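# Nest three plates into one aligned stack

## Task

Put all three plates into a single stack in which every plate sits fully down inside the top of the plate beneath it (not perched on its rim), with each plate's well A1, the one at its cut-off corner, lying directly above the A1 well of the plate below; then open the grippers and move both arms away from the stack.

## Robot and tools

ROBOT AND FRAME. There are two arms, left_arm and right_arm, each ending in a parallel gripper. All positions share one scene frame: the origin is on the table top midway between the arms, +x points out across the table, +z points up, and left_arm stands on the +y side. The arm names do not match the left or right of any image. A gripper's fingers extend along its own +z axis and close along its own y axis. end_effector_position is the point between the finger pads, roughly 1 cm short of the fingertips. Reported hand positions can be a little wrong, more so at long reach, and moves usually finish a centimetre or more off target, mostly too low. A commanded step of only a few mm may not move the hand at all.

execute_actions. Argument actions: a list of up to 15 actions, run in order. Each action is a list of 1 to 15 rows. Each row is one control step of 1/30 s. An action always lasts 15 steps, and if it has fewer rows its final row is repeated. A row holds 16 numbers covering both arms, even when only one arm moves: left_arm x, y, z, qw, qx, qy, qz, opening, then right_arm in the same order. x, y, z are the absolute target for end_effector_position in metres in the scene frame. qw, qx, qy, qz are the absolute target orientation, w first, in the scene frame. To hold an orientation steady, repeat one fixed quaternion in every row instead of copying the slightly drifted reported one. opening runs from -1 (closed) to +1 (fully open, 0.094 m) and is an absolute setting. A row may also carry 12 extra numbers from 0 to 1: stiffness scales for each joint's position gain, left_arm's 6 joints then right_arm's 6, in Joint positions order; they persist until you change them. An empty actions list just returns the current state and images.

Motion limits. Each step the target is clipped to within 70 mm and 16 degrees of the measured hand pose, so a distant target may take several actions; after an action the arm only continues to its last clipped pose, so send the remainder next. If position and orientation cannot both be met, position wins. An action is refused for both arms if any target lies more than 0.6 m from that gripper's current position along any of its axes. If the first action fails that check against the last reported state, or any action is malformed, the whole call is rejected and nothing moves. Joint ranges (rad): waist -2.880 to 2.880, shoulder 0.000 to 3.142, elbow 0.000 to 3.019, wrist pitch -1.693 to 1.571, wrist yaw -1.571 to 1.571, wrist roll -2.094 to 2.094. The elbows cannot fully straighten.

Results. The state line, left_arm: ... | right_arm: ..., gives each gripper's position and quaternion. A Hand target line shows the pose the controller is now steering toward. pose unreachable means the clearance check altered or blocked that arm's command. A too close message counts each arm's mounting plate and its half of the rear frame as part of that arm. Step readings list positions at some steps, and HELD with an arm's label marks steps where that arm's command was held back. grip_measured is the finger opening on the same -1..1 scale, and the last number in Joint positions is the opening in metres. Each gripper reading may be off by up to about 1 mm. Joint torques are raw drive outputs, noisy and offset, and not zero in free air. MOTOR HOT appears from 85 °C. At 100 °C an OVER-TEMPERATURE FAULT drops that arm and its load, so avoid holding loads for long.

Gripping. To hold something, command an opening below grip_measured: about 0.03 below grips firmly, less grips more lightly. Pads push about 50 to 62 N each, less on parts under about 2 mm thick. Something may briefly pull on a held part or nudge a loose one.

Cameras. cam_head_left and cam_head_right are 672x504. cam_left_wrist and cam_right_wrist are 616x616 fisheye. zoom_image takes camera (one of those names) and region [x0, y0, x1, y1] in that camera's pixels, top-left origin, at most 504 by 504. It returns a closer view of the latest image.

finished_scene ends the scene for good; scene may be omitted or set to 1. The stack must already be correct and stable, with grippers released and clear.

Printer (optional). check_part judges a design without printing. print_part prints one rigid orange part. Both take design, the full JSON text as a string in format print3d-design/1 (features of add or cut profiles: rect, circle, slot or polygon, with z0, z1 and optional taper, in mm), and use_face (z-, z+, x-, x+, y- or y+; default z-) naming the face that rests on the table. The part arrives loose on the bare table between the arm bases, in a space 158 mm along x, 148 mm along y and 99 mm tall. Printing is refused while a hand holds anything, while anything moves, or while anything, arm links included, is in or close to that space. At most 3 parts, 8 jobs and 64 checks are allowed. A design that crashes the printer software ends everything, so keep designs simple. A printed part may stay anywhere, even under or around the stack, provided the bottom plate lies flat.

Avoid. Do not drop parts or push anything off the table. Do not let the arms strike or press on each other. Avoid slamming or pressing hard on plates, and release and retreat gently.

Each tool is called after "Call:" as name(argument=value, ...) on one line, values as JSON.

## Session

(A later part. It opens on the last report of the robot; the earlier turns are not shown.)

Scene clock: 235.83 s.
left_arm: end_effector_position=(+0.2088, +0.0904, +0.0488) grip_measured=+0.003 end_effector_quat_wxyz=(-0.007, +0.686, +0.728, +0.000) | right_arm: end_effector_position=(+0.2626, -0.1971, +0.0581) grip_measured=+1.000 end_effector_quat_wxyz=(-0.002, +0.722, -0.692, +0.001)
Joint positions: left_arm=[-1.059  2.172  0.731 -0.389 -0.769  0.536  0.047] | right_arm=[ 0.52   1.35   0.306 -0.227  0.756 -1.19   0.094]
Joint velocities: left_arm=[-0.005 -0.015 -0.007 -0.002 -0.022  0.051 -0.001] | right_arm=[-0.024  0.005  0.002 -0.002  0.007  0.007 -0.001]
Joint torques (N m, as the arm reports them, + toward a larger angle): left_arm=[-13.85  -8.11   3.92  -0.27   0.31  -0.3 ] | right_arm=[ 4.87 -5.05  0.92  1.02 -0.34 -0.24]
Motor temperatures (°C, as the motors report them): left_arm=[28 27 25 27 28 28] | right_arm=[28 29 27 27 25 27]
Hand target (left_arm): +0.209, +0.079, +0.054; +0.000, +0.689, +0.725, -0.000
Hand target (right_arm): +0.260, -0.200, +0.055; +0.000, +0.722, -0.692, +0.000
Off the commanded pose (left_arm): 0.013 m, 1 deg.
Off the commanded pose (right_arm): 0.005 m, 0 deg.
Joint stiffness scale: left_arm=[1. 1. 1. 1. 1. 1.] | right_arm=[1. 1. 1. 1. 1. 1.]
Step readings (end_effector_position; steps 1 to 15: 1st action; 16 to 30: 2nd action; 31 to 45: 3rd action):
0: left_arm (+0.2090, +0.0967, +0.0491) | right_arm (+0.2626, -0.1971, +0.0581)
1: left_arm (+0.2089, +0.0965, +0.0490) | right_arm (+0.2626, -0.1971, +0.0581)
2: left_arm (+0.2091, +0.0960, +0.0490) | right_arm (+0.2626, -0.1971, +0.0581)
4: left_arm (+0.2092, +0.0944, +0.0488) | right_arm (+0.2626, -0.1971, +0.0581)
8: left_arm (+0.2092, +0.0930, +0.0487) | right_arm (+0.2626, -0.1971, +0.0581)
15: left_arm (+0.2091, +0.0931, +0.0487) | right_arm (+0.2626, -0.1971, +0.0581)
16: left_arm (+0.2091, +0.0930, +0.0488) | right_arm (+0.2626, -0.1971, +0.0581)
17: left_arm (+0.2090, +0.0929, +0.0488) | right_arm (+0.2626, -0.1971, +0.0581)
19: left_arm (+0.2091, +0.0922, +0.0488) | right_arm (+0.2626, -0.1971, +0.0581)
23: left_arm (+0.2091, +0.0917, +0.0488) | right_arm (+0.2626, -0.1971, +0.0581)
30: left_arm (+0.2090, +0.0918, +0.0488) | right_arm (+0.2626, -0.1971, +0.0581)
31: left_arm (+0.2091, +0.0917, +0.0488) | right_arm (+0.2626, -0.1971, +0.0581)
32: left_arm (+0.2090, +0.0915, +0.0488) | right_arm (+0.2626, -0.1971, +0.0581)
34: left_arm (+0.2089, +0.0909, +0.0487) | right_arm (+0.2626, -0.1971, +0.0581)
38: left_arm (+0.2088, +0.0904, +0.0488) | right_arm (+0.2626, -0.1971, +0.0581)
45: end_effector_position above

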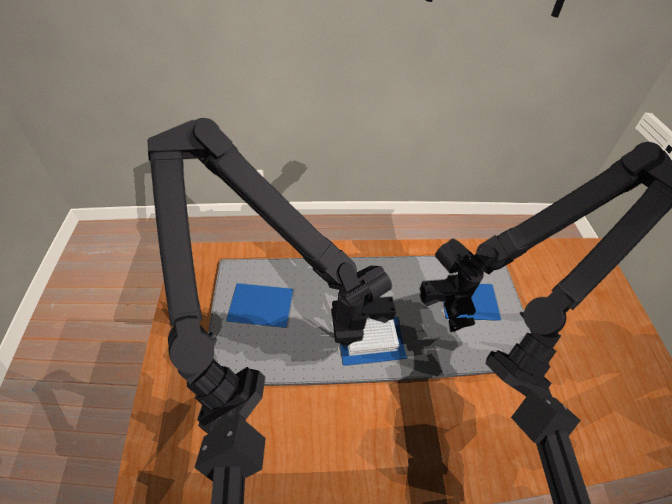

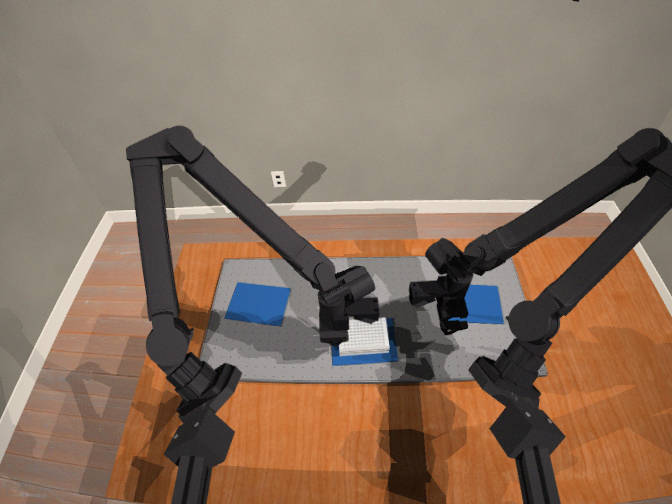

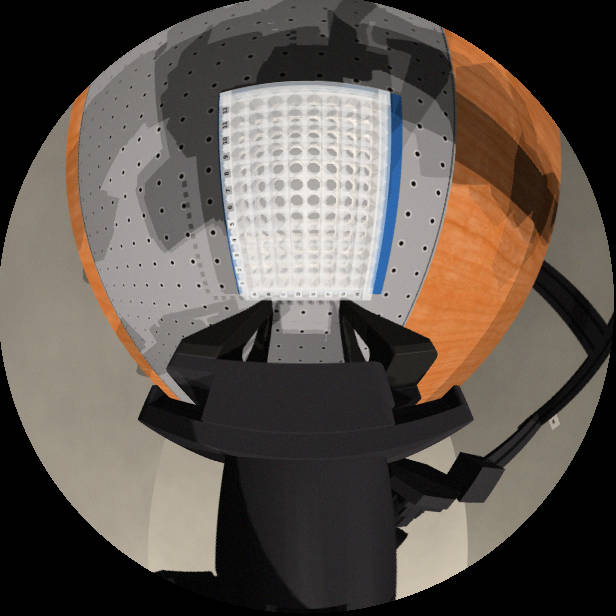

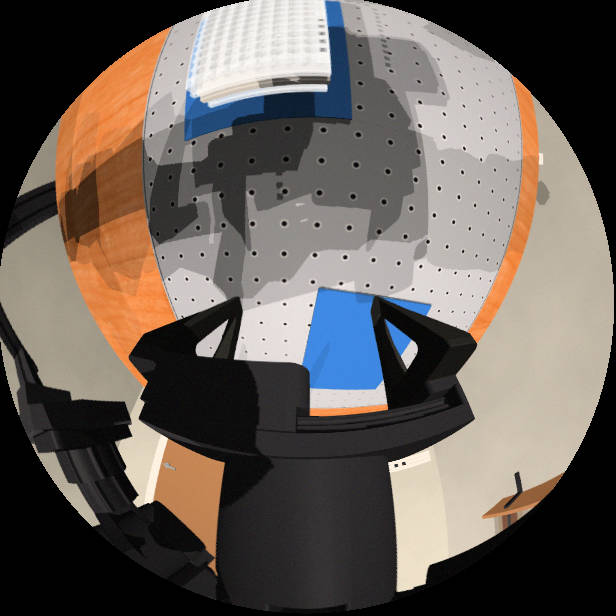

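Call:
execute_actions(actions=[[[0.209,0.077,0.054,0,0.689,0.725,0,0,0.26,-0.2,0.055,0,-0.722,0.692,0,1]],[[0.209,0.075,0.054,0,0.689,0.725,0,0,0.26,-0.2,0.055,0,-0.722,0.692,0,1]],[[0.209,0.073,0.054,0,0.689,0.725,0,0,0.26,-0.2,0.055,0,-0.722,0.692,0,1]],[[0.21,0.12,0.056,0,0.689,0.725,0,0,0.26,-0.2,0.055,0,-0.722,0.692,0,1]],[[0.22,0.18,0.06,0,0.689,0.725,0,0,0.26,-0.2,0.055,0,-0.722,0.692,0,1]],[[0.23,0.23,0.06,0,0.689,0.725,0,0,0.26,-0.2,0.055,0,-0.722,0.692,0,1]]])

Call:
zoom_image(camera="cam_right_wrist", region=[150, 0, 370, 130])

Call:
zoom_image(camera="cam_left_wrist", region=[240, 0, 460, 130])

Call:
zoom_image(camera="cam_head_right", region=[325, 308, 405, 370])

Scene clock: 244.27 s.
left_arm: end_effector_position=(+0.2272, +0.2320, +0.0609) grip_measured=+0.003 end_effector_quat_wxyz=(-0.005, +0.686, +0.727, +0.001) | right_arm: end_effector_position=(+0.2626, -0.1971, +0.0581) grip_measured=+1.000 end_effector_quat_wxyz=(-0.002, +0.722, -0.692, +0.001)
Joint positions: left_arm=[-0.811  1.718  0.414 -0.273 -0.803  0.889  0.047] | right_arm=[ 0.52   1.35   0.306 -0.227  0.756 -1.19   0.094]
Joint velocities: left_arm=[-0.015 -0.005  0.007 -0.002  0.066  0.095  0.001] | right_arm=[ 0.005 -0.024 -0.012 -0.017  0.051 -0.007 -0.   ]
Joint torques (N m, as the arm reports them, + toward a larger angle): left_arm=[-7.93 -5.57  1.79  1.12  0.28 -0.08] | right_arm=[ 4.73 -4.86  0.92  1.06 -0.35 -0.24]
Motor temperatures (°C, as the motors report them): left_arm=[28 27 25 27 28 28] | right_arm=[28 28 27 27 25 27]
Hand target (left_arm): +0.230, +0.230, +0.061; +0.001, +0.689, +0.725, -0.000
Hand target (right_arm): +0.260, -0.200, +0.055; +0.000, +0.722, -0.692, +0.000
Off the commanded pose (left_arm): 0.004 m, 1 deg.
Off the commanded pose (right_arm): 0.005 m, 0 deg.
Joint stiffness scale: left_arm=[1. 1. 1. 1. 1. 1.] | right_arm=[1. 1. 1. 1. 1. 1.]
Step readings (end_effector_position; steps 1 to 15: 1st action; 16 to 30: 2nd action; 31 to 45: 3rd action; 46 to 60: 4th action; 61 to 75: 5th action; 76 to 90: 6th action):
0: left_arm (+0.2088, +0.0904, +0.0488) | right_arm (+0.2626, -0.1971, +0.0581)
1: left_arm (+0.2088, +0.0904, +0.0487) | right_arm (+0.2626, -0.1971, +0.0581)
2: left_arm (+0.2087, +0.0902, +0.0487) | right_arm (+0.2626, -0.1971, +0.0581)
4: left_arm (+0.2088, +0.0894, +0.0487) | right_arm (+0.2626, -0.1971, +0.0581)
8: left_arm (+0.2084, +0.0892, +0.0485) | right_arm (+0.2626, -0.1971, +0.0581)
15: left_arm (+0.2084, +0.0892, +0.0485) | right_arm (+0.2626, -0.1971, +0.0581)
16: left_arm (+0.2086, +0.0889, +0.0487) | right_arm (+0.2626, -0.1971, +0.0581)
17: left_arm (+0.2086, +0.0888, +0.0486) | right_arm (+0.2626, -0.1971, +0.0581)
19: left_arm (+0.2086, +0.0880, +0.0486) | right_arm (+0.2626, -0.1971, +0.0581)
23: left_arm (+0.2085, +0.0873, +0.0486) | right_arm (+0.2626, -0.1971, +0.0581)
30: left_arm (+0.2085, +0.0873, +0.0486) | right_arm (+0.2626, -0.1971, +0.0581)
31: left_arm (+0.2085, +0.0872, +0.0486) | right_arm (+0.2626, -0.1971, +0.0581)
32: left_arm (+0.2085, +0.0869, +0.0486) | right_arm (+0.2626, -0.1971, +0.0581)
34: left_arm (+0.2085, +0.0863, +0.0485) | right_arm (+0.2626, -0.1971, +0.0581)
38: left_arm (+0.2084, +0.0856, +0.0485) | right_arm (+0.2626, -0.1971, +0.0581)
45: left_arm (+0.2084, +0.0856, +0.0485) | right_arm (+0.2626, -0.1971, +0.0581)
46: left_arm (+0.2079, +0.0880, +0.0486) | right_arm (+0.2626, -0.1971, +0.0581)
47: left_arm (+0.2063, +0.0935, +0.0494) | right_arm (+0.2626, -0.1971, +0.0581)
49: left_arm (+0.2010, +0.1108, +0.0520) | right_arm (+0.2626, -0.1971, +0.0581)
53: left_arm (+0.1997, +0.1243, +0.0551) | right_arm (+0.2626, -0.1971, +0.0581)
60: left_arm (+0.2007, +0.1238, +0.0555) | right_arm (+0.2626, -0.1971, +0.0581)
61: left_arm (+0.2016, +0.1276, +0.0551) | right_arm (+0.2626, -0.1971, +0.0581)
62: left_arm (+0.2028, +0.1365, +0.0549) | right_arm (+0.2626, -0.1971, +0.0581)
64: left_arm (+0.2035, +0.1634, +0.0551) | right_arm (+0.2626, -0.1971, +0.0581)
68: left_arm (+0.2128, +0.1863, +0.0593) | right_arm (+0.2626, -0.1971, +0.0581)
75: left_arm (+0.2170, +0.1840, +0.0609) | right_arm (+0.2626, -0.1971, +0.0581)
76: left_arm (+0.2172, +0.1870, +0.0603) | right_arm (+0.2626, -0.1971, +0.0581)
77: left_arm (+0.2177, +0.1946, +0.0592) | right_arm (+0.2626, -0.1971, +0.0581)
79: left_arm (+0.2176, +0.2161, +0.0575) | right_arm (+0.2626, -0.1971, +0.0581)
83: left_arm (+0.2244, +0.2339, +0.0600) | right_arm (+0.2626, -0.1971, +0.0581)
90: end_effector_position above

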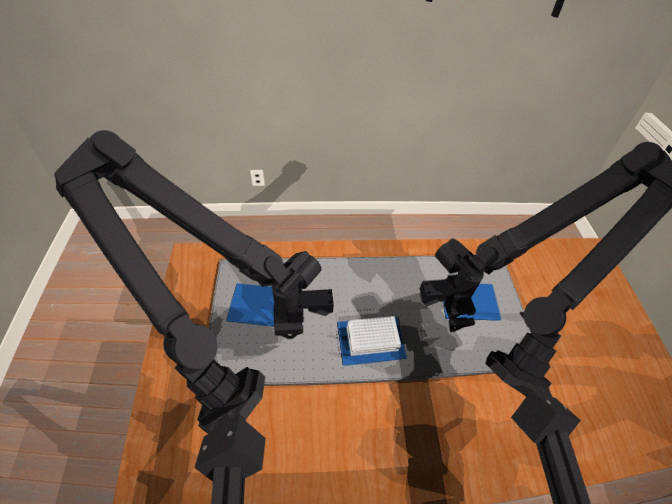

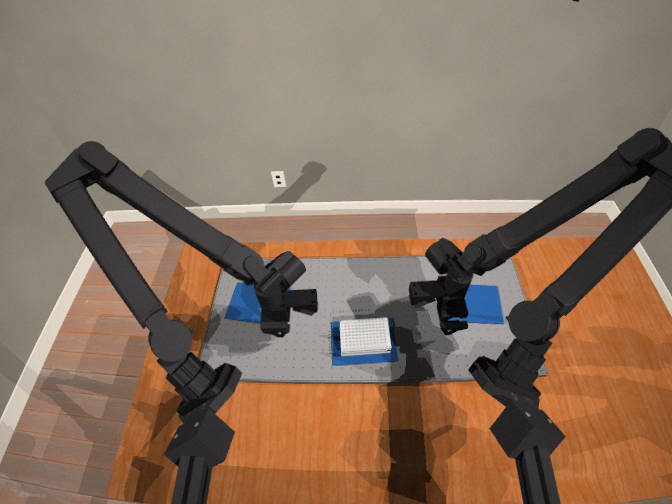

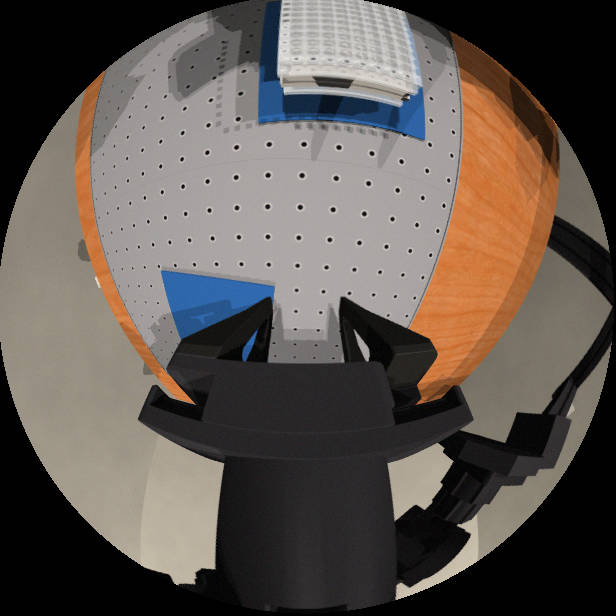

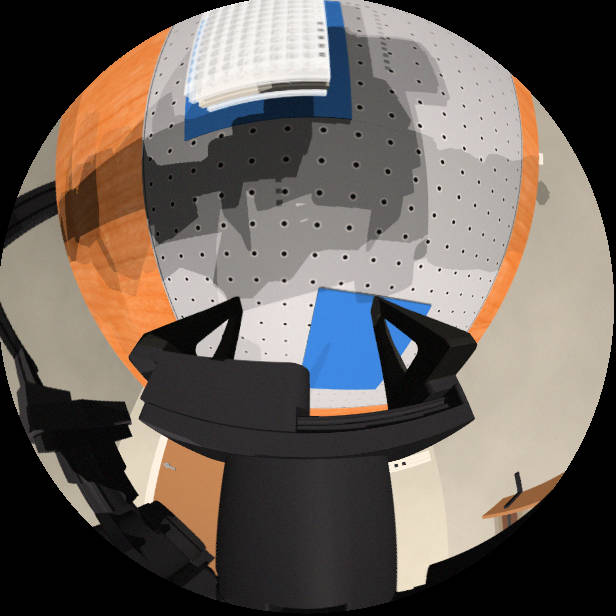

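Region (150, 0, 370, 130) of cam_right_wrist's 616x616 image, scaled by 2.291, with more detail than that image has; it fills the top 298 rows of this view, and the rest is white.

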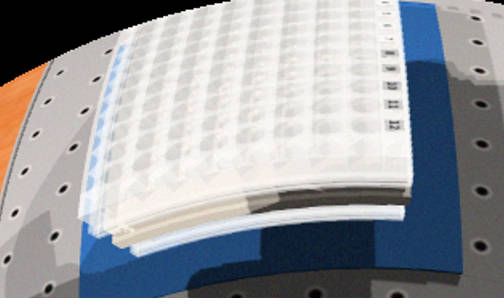

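Region (240, 0, 460, 130) of cam_left_wrist's 616x616 image, scaled by 2.291, with more detail than that image has; it fills the top 298 rows of this view, and the rest is white.

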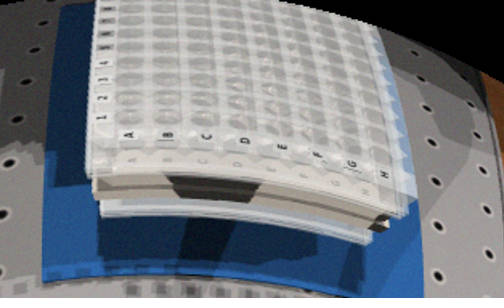

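Region (325, 308, 405, 370) of cam_head_right's 672x504 image, scaled by 6.300, with more detail than that image has; it fills the top 391 rows of this view, and the rest is white.

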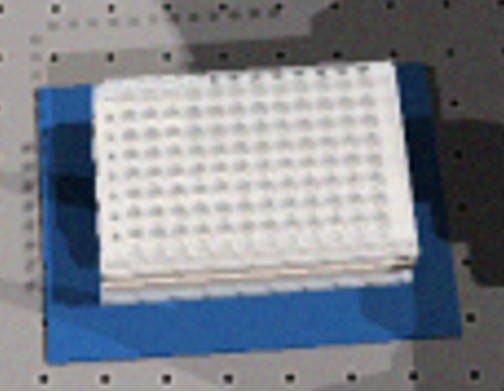

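Call:
zoom_image(camera="cam_right_wrist", region=[280, 40, 360, 110])

Call:
zoom_image(camera="cam_right_wrist", region=[170, 60, 250, 125])

Call:
zoom_image(camera="cam_left_wrist", region=[260, 40, 340, 110])

Region (280, 40, 360, 110) of cam_right_wrist's 616x616 image, scaled by 6.300, with more detail than that image has; it fills the top 441 rows of this view, and the rest is white.

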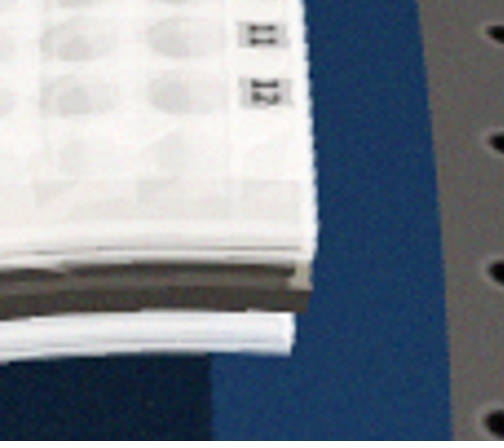

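Region (170, 60, 250, 125) of cam_right_wrist's 616x616 image, scaled by 6.300, with more detail than that image has; it fills the top 410 rows of this view, and the rest is white.

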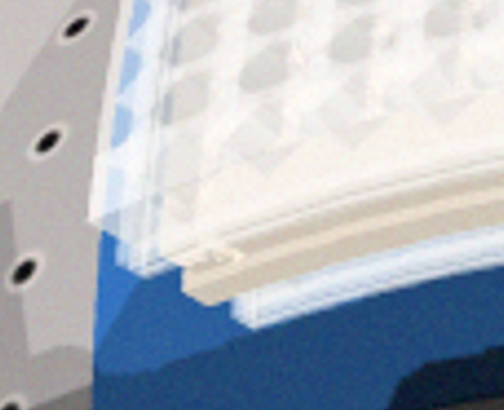

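Region (260, 40, 340, 110) of cam_left_wrist's 616x616 image, scaled by 6.300, with more detail than that image has; it fills the top 441 rows of this view, and the rest is white.

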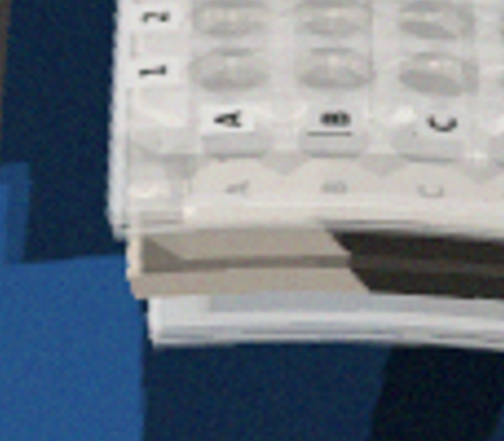

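Call:
execute_actions(actions=[[[0.23,0.23,0.06,0,0.689,0.725,0,0,0.245,-0.14,0.09,0,-0.722,0.692,0,1]],[[0.23,0.23,0.06,0,0.689,0.725,0,0,0.232,-0.07,0.09,0,-0.722,0.692,0,1]],[[0.23,0.23,0.06,0,0.689,0.725,0,0,0.228,-0.03,0.08,0,-0.722,0.692,0,1]],[[0.23,0.23,0.06,0,0.689,0.725,0,0,0.228,-0.025,0.068,0,-0.722,0.692,0,1]],[[0.23,0.23,0.06,0,0.689,0.725,0,0,0.228,-0.025,0.06,0,-0.722,0.692,0,1]]])

Scene clock: 256.77 s.
left_arm: end_effector_position=(+0.2272, +0.2320, +0.0609) grip_measured=+0.003 end_effector_quat_wxyz=(-0.005, +0.690, +0.724, +0.001) | right_arm: end_effector_position=(+0.2234, -0.0280, +0.0686) grip_measured=+1.000 end_effector_quat_wxyz=(-0.004, +0.725, -0.689, -0.001)
Joint positions: left_arm=[-0.811  1.718  0.414 -0.273 -0.803  0.9    0.047] | right_arm=[ 0.953  1.929  0.629 -0.395  0.791 -0.597  0.094]
Joint velocities: left_arm=[-0.005 -0.015 -0.007  0.002 -0.037  0.022  0.001] | right_arm=[-0.005  0.005  0.007 -0.017  0.007  0.022 -0.001]
Joint torques (N m, as the arm reports them, + toward a larger angle): left_arm=[-7.7  -6.04  1.58  1.04  0.25 -0.04] | right_arm=[ 9.06 -6.52  4.38  1.01  0.11 -0.22]
Motor temperatures (°C, as the motors report them): left_arm=[28 27 25 27 28 28] | right_arm=[28 28 27 27 25 27]
Hand target (left_arm): +0.230, +0.230, +0.060; -0.000, +0.689, +0.725, +0.000
Hand target (right_arm): +0.228, -0.026, +0.060; +0.000, +0.722, -0.692, +0.001
Off the commanded pose (left_arm): 0.004 m, 1 deg.
Off the commanded pose (right_arm): 0.010 m, 1 deg.
Joint stiffness scale: left_arm=[1. 1. 1. 1. 1. 1.] | right_arm=[1. 1. 1. 1. 1. 1.]
Step readings (end_effector_position; steps 1 to 15: 1st action; 16 to 30: 2nd action; 31 to 45: 3rd action; 46 to 60: 4th action; 61 to 75: 5th action):
0: left_arm (+0.2272, +0.2320, +0.0609) | right_arm (+0.2626, -0.1971, +0.0581)
1: left_arm (+0.2272, +0.2320, +0.0609) | right_arm (+0.2618, -0.1961, +0.0601)
2: left_arm (+0.2272, +0.2320, +0.0609) | right_arm (+0.2591, -0.1867, +0.0661)
4: left_arm (+0.2272, +0.2320, +0.0609) | right_arm (+0.2509, -0.1598, +0.0809)
8: left_arm (+0.2272, +0.2320, +0.0609) | right_arm (+0.2409, -0.1361, +0.0920)
15: left_arm (+0.2272, +0.2320, +0.0609) | right_arm (+0.2379, -0.1396, +0.0914)
16: left_arm (+0.2272, +0.2320, +0.0609) | right_arm (+0.2372, -0.1366, +0.0917)
17: left_arm (+0.2272, +0.2320, +0.0609) | right_arm (+0.2352, -0.1271, +0.0926)
19: left_arm (+0.2272, +0.2320, +0.0609) | right_arm (+0.2309, -0.0996, +0.0935)
23: left_arm (+0.2272, +0.2320, +0.0609) | right_arm (+0.2282, -0.0666, +0.0892)
30: left_arm (+0.2272, +0.2320, +0.0609) | right_arm (+0.2273, -0.0676, +0.0889)
31: left_arm (+0.2272, +0.2320, +0.0609) | right_arm (+0.2273, -0.0660, +0.0884)
32: left_arm (+0.2272, +0.2320, +0.0609) | right_arm (+0.2272, -0.0616, +0.0870)
34: left_arm (+0.2272, +0.2320, +0.0609) | right_arm (+0.2268, -0.0489, +0.0825)
38: left_arm (+0.2272, +0.2320, +0.0609) | right_arm (+0.2260, -0.0358, +0.0774)
45: left_arm (+0.2272, +0.2320, +0.0609) | right_arm (+0.2260, -0.0357, +0.0773)
46: left_arm (+0.2272, +0.2320, +0.0609) | right_arm (+0.2262, -0.0352, +0.0772)
47: left_arm (+0.2272, +0.2320, +0.0609) | right_arm (+0.2260, -0.0342, +0.0765)
49: left_arm (+0.2272, +0.2320, +0.0609) | right_arm (+0.2251, -0.0326, +0.0749)
53: left_arm (+0.2272, +0.2320, +0.0609) | right_arm (+0.2227, -0.0325, +0.0728)
60: left_arm (+0.2272, +0.2320, +0.0609) | right_arm (+0.2226, -0.0324, +0.0728)
61: left_arm (+0.2272, +0.2320, +0.0609) | right_arm (+0.2232, -0.0318, +0.0725)
62: left_arm (+0.2272, +0.2320, +0.0609) | right_arm (+0.2238, -0.0305, +0.0718)
64: left_arm (+0.2272, +0.2320, +0.0609) | right_arm (+0.2241, -0.0284, +0.0704)
68: left_arm (+0.2272, +0.2320, +0.0609) | right_arm (+0.2234, -0.0281, +0.0687)
75: end_effector_position above

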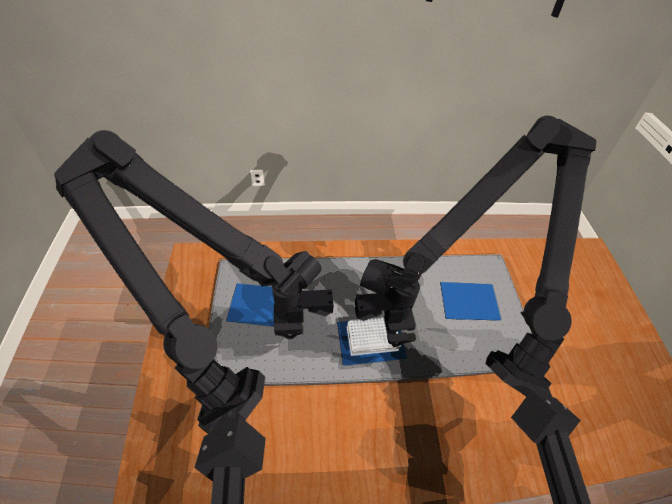

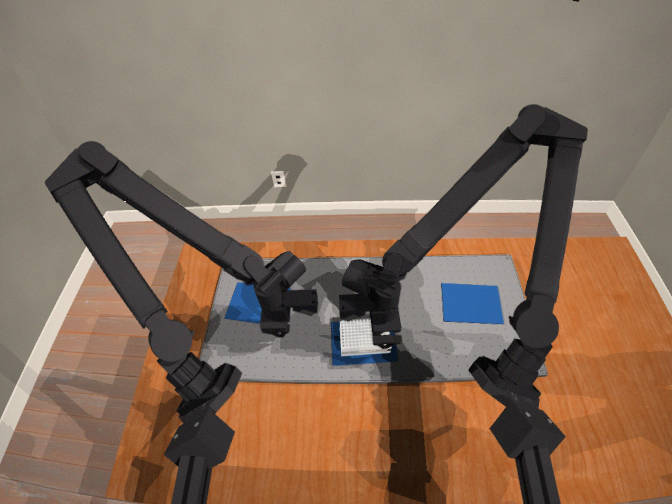

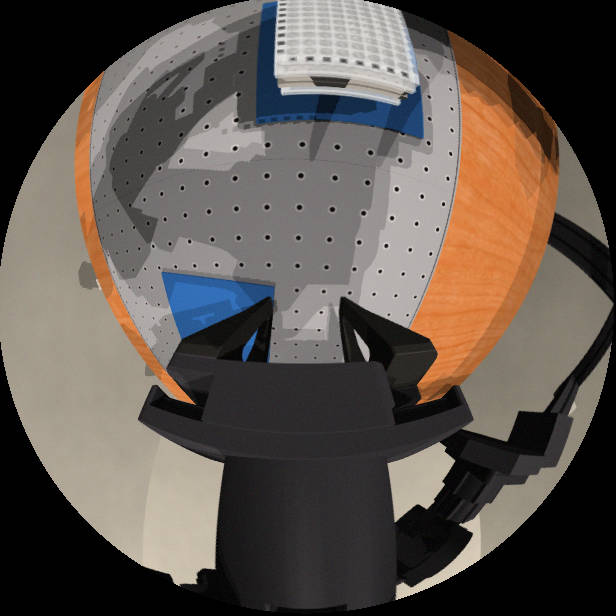

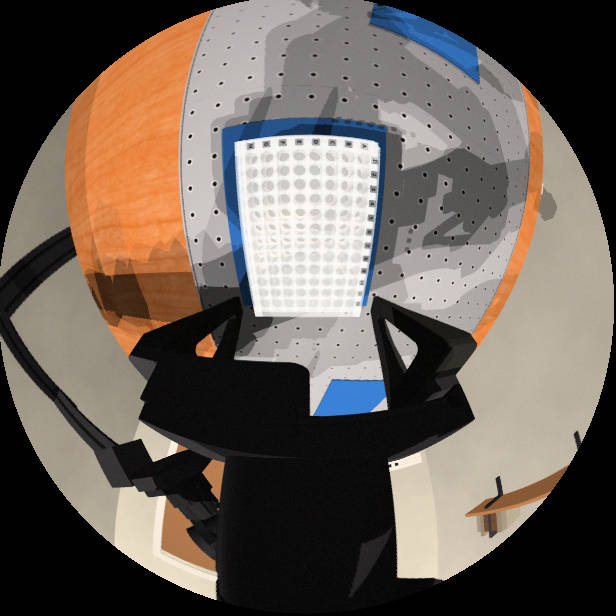

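Call:
execute_actions(actions=[[[0.23,0.23,0.06,0,0.689,0.725,0,0,0.228,-0.025,0.051,0,-0.728,0.686,0,1]],[[0.23,0.23,0.06,0,0.689,0.725,0,0,0.228,-0.025,0.042,0,-0.728,0.686,0,1]],[[0.23,0.23,0.06,0,0.689,0.725,0,0,0.228,-0.025,0.034,0,-0.728,0.686,0,1]],[[0.23,0.23,0.06,0,0.689,0.725,0,0,0.228,-0.025,0.026,0,-0.728,0.686,0,1]],[[0.23,0.23,0.06,0,0.689,0.725,0,0,0.228,-0.025,0.019,0,-0.728,0.686,0,1]],[[0.23,0.23,0.06,0,0.689,0.725,0,0,0.228,-0.025,0.019,0,-0.728,0.686,0,0.86]],[[0.23,0.23,0.06,0,0.689,0.725,0,0,0.228,-0.025,0.019,0,-0.728,0.686,0,0.79]],[[0.23,0.23,0.06,0,0.689,0.725,0,0,0.228,-0.025,0.019,0,-0.728,0.686,0,1]],[[0.23,0.23,0.06,0,0.689,0.725,0,0,0.231,-0.025,0.03,0,-0.722,0.692,0,1]],[[0.23,0.23,0.06,0,0.689,0.725,0,0,0.233,-0.025,0.038,0,-0.722,0.692,0,1]],[[0.23,0.23,0.06,0,0.689,0.725,0,0,0.233,-0.025,0.046,0,-0.722,0.692,0,1]],[[0.23,0.23,0.06,0,0.689,0.725,0,0,0.233,-0.025,0.055,0,-0.722,0.692,0,1]],[[0.23,0.23,0.06,0,0.689,0.725,0,0,0.233,-0.025,0.066,0,-0.722,0.692,0,1]],[[0.23,0.23,0.06,0,0.689,0.725,0,0,0.235,-0.03,0.085,0,-0.722,0.692,0,1]],[[0.23,0.23,0.06,0,0.689,0.725,0,0,0.25,-0.11,0.08,0,-0.722,0.692,0,1]],[[0.23,0.23,0.06,0,0.689,0.725,0,0,0.26,-0.19,0.065,0,-0.722,0.692,0,1]],[[0.23,0.23,0.06,0,0.689,0.725,0,0,0.26,-0.2,0.055,0,-0.722,0.692,0,1]]])

Call:
zoom_image(camera="cam_right_wrist", region=[170, 30, 350, 130])

Call:
zoom_image(camera="cam_left_wrist", region=[255, 30, 435, 130])

Scene clock: 275.27 s.
left_arm: end_effector_position=(+0.2272, +0.2320, +0.0609) grip_measured=+0.003 end_effector_quat_wxyz=(-0.005, +0.690, +0.724, +0.001) | right_arm: end_effector_position=(+0.2628, -0.1972, +0.0582) grip_measured=+1.000 end_effector_quat_wxyz=(-0.002, +0.720, -0.694, +0.001)
Joint positions: left_arm=[-0.811  1.718  0.414 -0.273 -0.803  0.9    0.047] | right_arm=[ 0.521  1.35   0.306 -0.228  0.757 -1.185  0.094]
Joint velocities: left_arm=[-0.005  0.015 -0.002 -0.017 -0.022  0.037 -0.001] | right_arm=[-0.005 -0.015 -0.007  0.002 -0.007 -0.125  0.   ]
Joint torques (N m, as the arm reports them, + toward a larger angle): left_arm=[-7.89 -5.97  1.56  1.14  0.27 -0.04] | right_arm=[ 4.5  -4.78  0.97  0.98 -0.38 -0.24]
Motor temperatures (°C, as the motors report them): left_arm=[28 27 25 27 28 28] | right_arm=[28 29 27 27 25 27]
Hand target (left_arm): +0.230, +0.230, +0.060; -0.000, +0.689, +0.725, +0.000
Hand target (right_arm): +0.260, -0.200, +0.055; +0.001, +0.722, -0.692, +0.001
Off the commanded pose (left_arm): 0.004 m, 1 deg.
Off the commanded pose (right_arm): 0.005 m, 0 deg.
Joint stiffness scale: left_arm=[1. 1. 1. 1. 1. 1.] | right_arm=[1. 1. 1. 1. 1. 1.]
Step readings (end_effector_position; steps 1 to 15: 1st action; 16 to 30: 2nd action; 31 to 45: 3rd action; 46 to 60: 4th action; 61 to 75: 5th action; 76 to 90: 6th action; 91 to 105: 7th action; 106 to 120: 8th action; 121 to 135: 9th action; 136 to 150: 10th action; 151 to 165: 11th action; 166 to 180: 12th action; 181 to 195: 13th action):
0: left_arm (+0.2272, +0.2320, +0.0609) | right_arm (+0.2234, -0.0280, +0.0686)
1: left_arm (+0.2272, +0.2320, +0.0609) | right_arm (+0.2239, -0.0274, +0.0681)
2: left_arm (+0.2272, +0.2320, +0.0609) | right_arm (+0.2246, -0.0264, +0.0669)
4: left_arm (+0.2272, +0.2320, +0.0609) | right_arm (+0.2255, -0.0258, +0.0636)
8: left_arm (+0.2272, +0.2320, +0.0609) | right_arm (+0.2246, -0.0271, +0.0594)
15: left_arm (+0.2272, +0.2320, +0.0609) | right_arm (+0.2248, -0.0267, +0.0593)
16: left_arm (+0.2272, +0.2320, +0.0609) | right_arm (+0.2254, -0.0261, +0.0588)
17: left_arm (+0.2272, +0.2320, +0.0609) | right_arm (+0.2261, -0.0250, +0.0578)
19: left_arm (+0.2272, +0.2320, +0.0609) | right_arm (+0.2268, -0.0244, +0.0547)
23: left_arm (+0.2272, +0.2320, +0.0609) | right_arm (+0.2260, -0.0255, +0.0511)
30: left_arm (+0.2272, +0.2320, +0.0609) | right_arm (+0.2261, -0.0251, +0.0510)
31: left_arm (+0.2272, +0.2320, +0.0609) | right_arm (+0.2265, -0.0246, +0.0505)
32: left_arm (+0.2272, +0.2320, +0.0609) | right_arm (+0.2272, -0.0238, +0.0495)
34: left_arm (+0.2272, +0.2320, +0.0609) | right_arm (+0.2276, -0.0233, +0.0468)
38: left_arm (+0.2272, +0.2320, +0.0609) | right_arm (+0.2268, -0.0243, +0.0435)
45: left_arm (+0.2272, +0.2320, +0.0609) | right_arm (+0.2270, -0.0241, +0.0433)
46: left_arm (+0.2272, +0.2320, +0.0609) | right_arm (+0.2274, -0.0235, +0.0429)
47: left_arm (+0.2272, +0.2320, +0.0609) | right_arm (+0.2279, -0.0228, +0.0419)
49: left_arm (+0.2272, +0.2320, +0.0609) | right_arm (+0.2283, -0.0224, +0.0391)
53: left_arm (+0.2272, +0.2320, +0.0609) | right_arm (+0.2273, -0.0235, +0.0357)
60: left_arm (+0.2272, +0.2320, +0.0609) | right_arm (+0.2275, -0.0233, +0.0356)
61: left_arm (+0.2272, +0.2320, +0.0609) | right_arm (+0.2279, -0.0229, +0.0352)
62: left_arm (+0.2272, +0.2320, +0.0609) | right_arm (+0.2284, -0.0221, +0.0344)
64: left_arm (+0.2272, +0.2320, +0.0609) | right_arm (+0.2285, -0.0220, +0.0319)
68: left_arm (+0.2272, +0.2320, +0.0609) | right_arm (+0.2277, -0.0230, +0.0289)
75: left_arm (+0.2272, +0.2320, +0.0609) | right_arm (+0.2280, -0.0227, +0.0289)
76: left_arm (+0.2272, +0.2320, +0.0609) | right_arm (+0.2281, -0.0227, +0.0289)
77: left_arm (+0.2272, +0.2320, +0.0609) | right_arm (+0.2281, -0.0227, +0.0289)
79: left_arm (+0.2272, +0.2320, +0.0609) | right_arm (+0.2280, -0.0227, +0.0288)
83: left_arm (+0.2272, +0.2320, +0.0609) | right_arm (+0.2280, -0.0227, +0.0288)
90: left_arm (+0.2272, +0.2320, +0.0609) | right_arm (+0.2280, -0.0227, +0.0288)
91: left_arm (+0.2272, +0.2320, +0.0609) | right_arm (+0.2280, -0.0227, +0.0288)
92: left_arm (+0.2272, +0.2320, +0.0609) | right_arm (+0.2280, -0.0227, +0.0288)
94: left_arm (+0.2272, +0.2320, +0.0609) | right_arm (+0.2280, -0.0227, +0.0288)
98: left_arm (+0.2272, +0.2320, +0.0609) | right_arm (+0.2280, -0.0227, +0.0288)
105: left_arm (+0.2272, +0.2320, +0.0609) | right_arm (+0.2280, -0.0227, +0.0288)
106: left_arm (+0.2272, +0.2320, +0.0609) | right_arm (+0.2280, -0.0227, +0.0288)
107: left_arm (+0.2272, +0.2320, +0.0609) | right_arm (+0.2280, -0.0227, +0.0288)
109: left_arm (+0.2272, +0.2320, +0.0609) | right_arm (+0.2280, -0.0227, +0.0288)
113: left_arm (+0.2272, +0.2320, +0.0609) | right_arm (+0.2280, -0.0227, +0.0288)
120: left_arm (+0.2272, +0.2320, +0.0609) | right_arm (+0.2280, -0.0227, +0.0288)
121: left_arm (+0.2272, +0.2320, +0.0609) | right_arm (+0.2276, -0.0231, +0.0288)
122: left_arm (+0.2272, +0.2320, +0.0609) | right_arm (+0.2270, -0.0238, +0.0288)
124: left_arm (+0.2272, +0.2320, +0.0609) | right_arm (+0.2261, -0.0249, +0.0288)
128: left_arm (+0.2272, +0.2320, +0.0609) | right_arm (+0.2258, -0.0254, +0.0288)
135: left_arm (+0.2272, +0.2320, +0.0609) | right_arm (+0.2258, -0.0254, +0.0288)
136: left_arm (+0.2272, +0.2320, +0.0609) | right_arm (+0.2257, -0.0260, +0.0291)
137: left_arm (+0.2272, +0.2320, +0.0609) | right_arm (+0.2252, -0.0275, +0.0296)
139: left_arm (+0.2272, +0.2320, +0.0609) | right_arm (+0.2258, -0.0293, +0.0311)
143: left_arm (+0.2272, +0.2320, +0.0609) | right_arm (+0.2278, -0.0298, +0.0330)
150: left_arm (+0.2272, +0.2320, +0.0609) | right_arm (+0.2277, -0.0300, +0.0330)
151: left_arm (+0.2272, +0.2320, +0.0609) | right_arm (+0.2273, -0.0305, +0.0334)
152: left_arm (+0.2272, +0.2320, +0.0609) | right_arm (+0.2268, -0.0314, +0.0344)
154: left_arm (+0.2272, +0.2320, +0.0609) | right_arm (+0.2266, -0.0316, +0.0372)
158: left_arm (+0.2272, +0.2320, +0.0609) | right_arm (+0.2273, -0.0305, +0.0405)
165: left_arm (+0.2272, +0.2320, +0.0609) | right_arm (+0.2273, -0.0306, +0.0407)
166: left_arm (+0.2272, +0.2320, +0.0609) | right_arm (+0.2268, -0.0311, +0.0412)
167: left_arm (+0.2272, +0.2320, +0.0609) | right_arm (+0.2263, -0.0321, +0.0423)
169: left_arm (+0.2272, +0.2320, +0.0609) | right_arm (+0.2260, -0.0325, +0.0455)
173: left_arm (+0.2272, +0.2320, +0.0609) | right_arm (+0.2269, -0.0311, +0.0494)
180: left_arm (+0.2272, +0.2320, +0.0609) | right_arm (+0.2267, -0.0315, +0.0495)
181: left_arm (+0.2272, +0.2320, +0.0609) | right_arm (+0.2266, -0.0321, +0.0502)
182: left_arm (+0.2272, +0.2320, +0.0609) | right_arm (+0.2257, -0.0334, +0.0515)
184: left_arm (+0.2272, +0.2320, +0.0609) | right_arm (+0.2254, -0.0338, +0.0555)
Lines left out of this list: 22.

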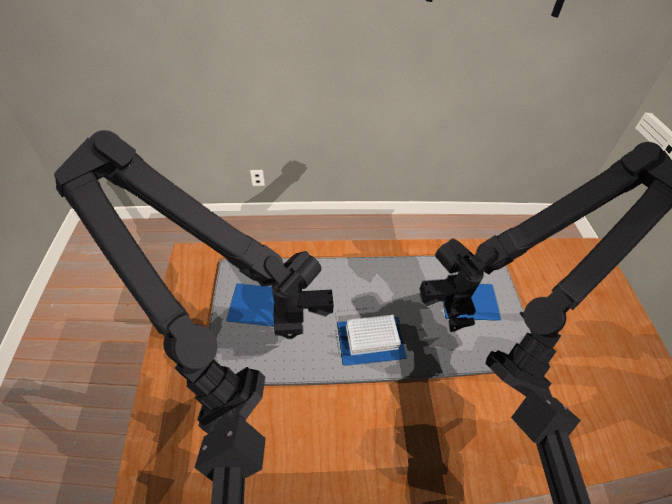

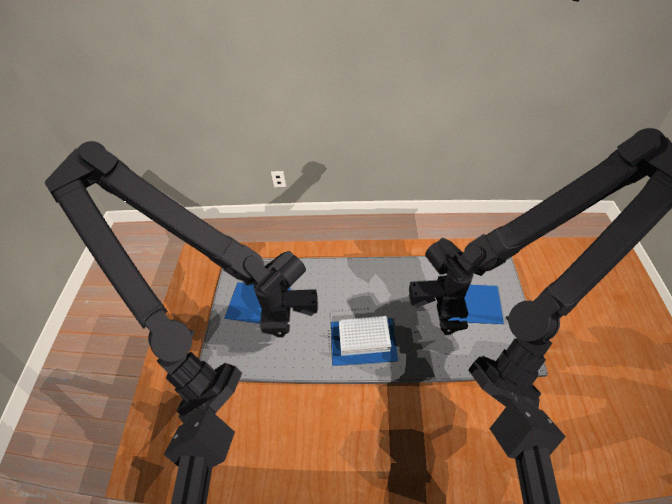

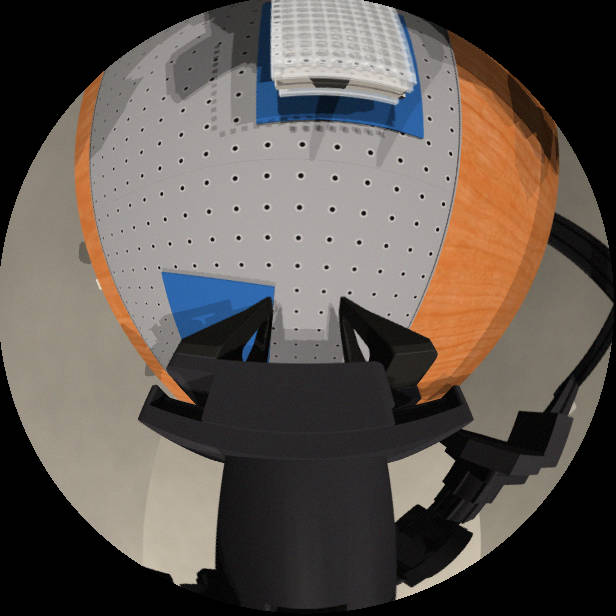

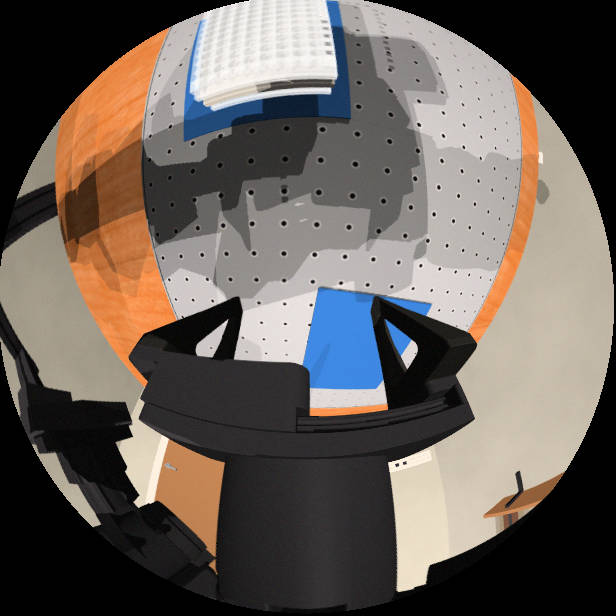

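Region (170, 30, 350, 130) of cam_right_wrist's 616x616 image, scaled by 2.800, with more detail than that image has.

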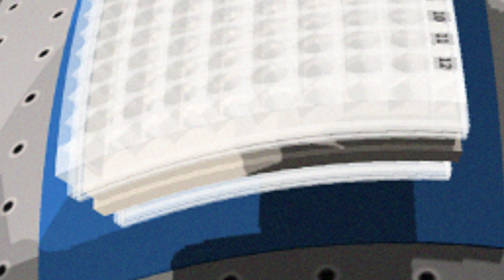

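Region (255, 30, 435, 130) of cam_left_wrist's 616x616 image, scaled by 2.800, with more detail than that image has.

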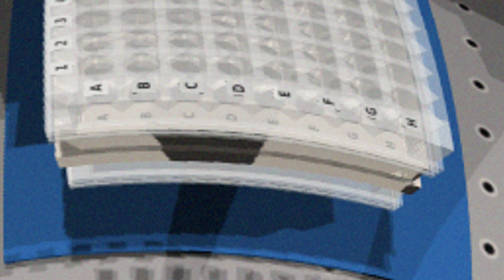

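Even on all corners.

Call:
finished_scene()

The scene is finished: the task was done.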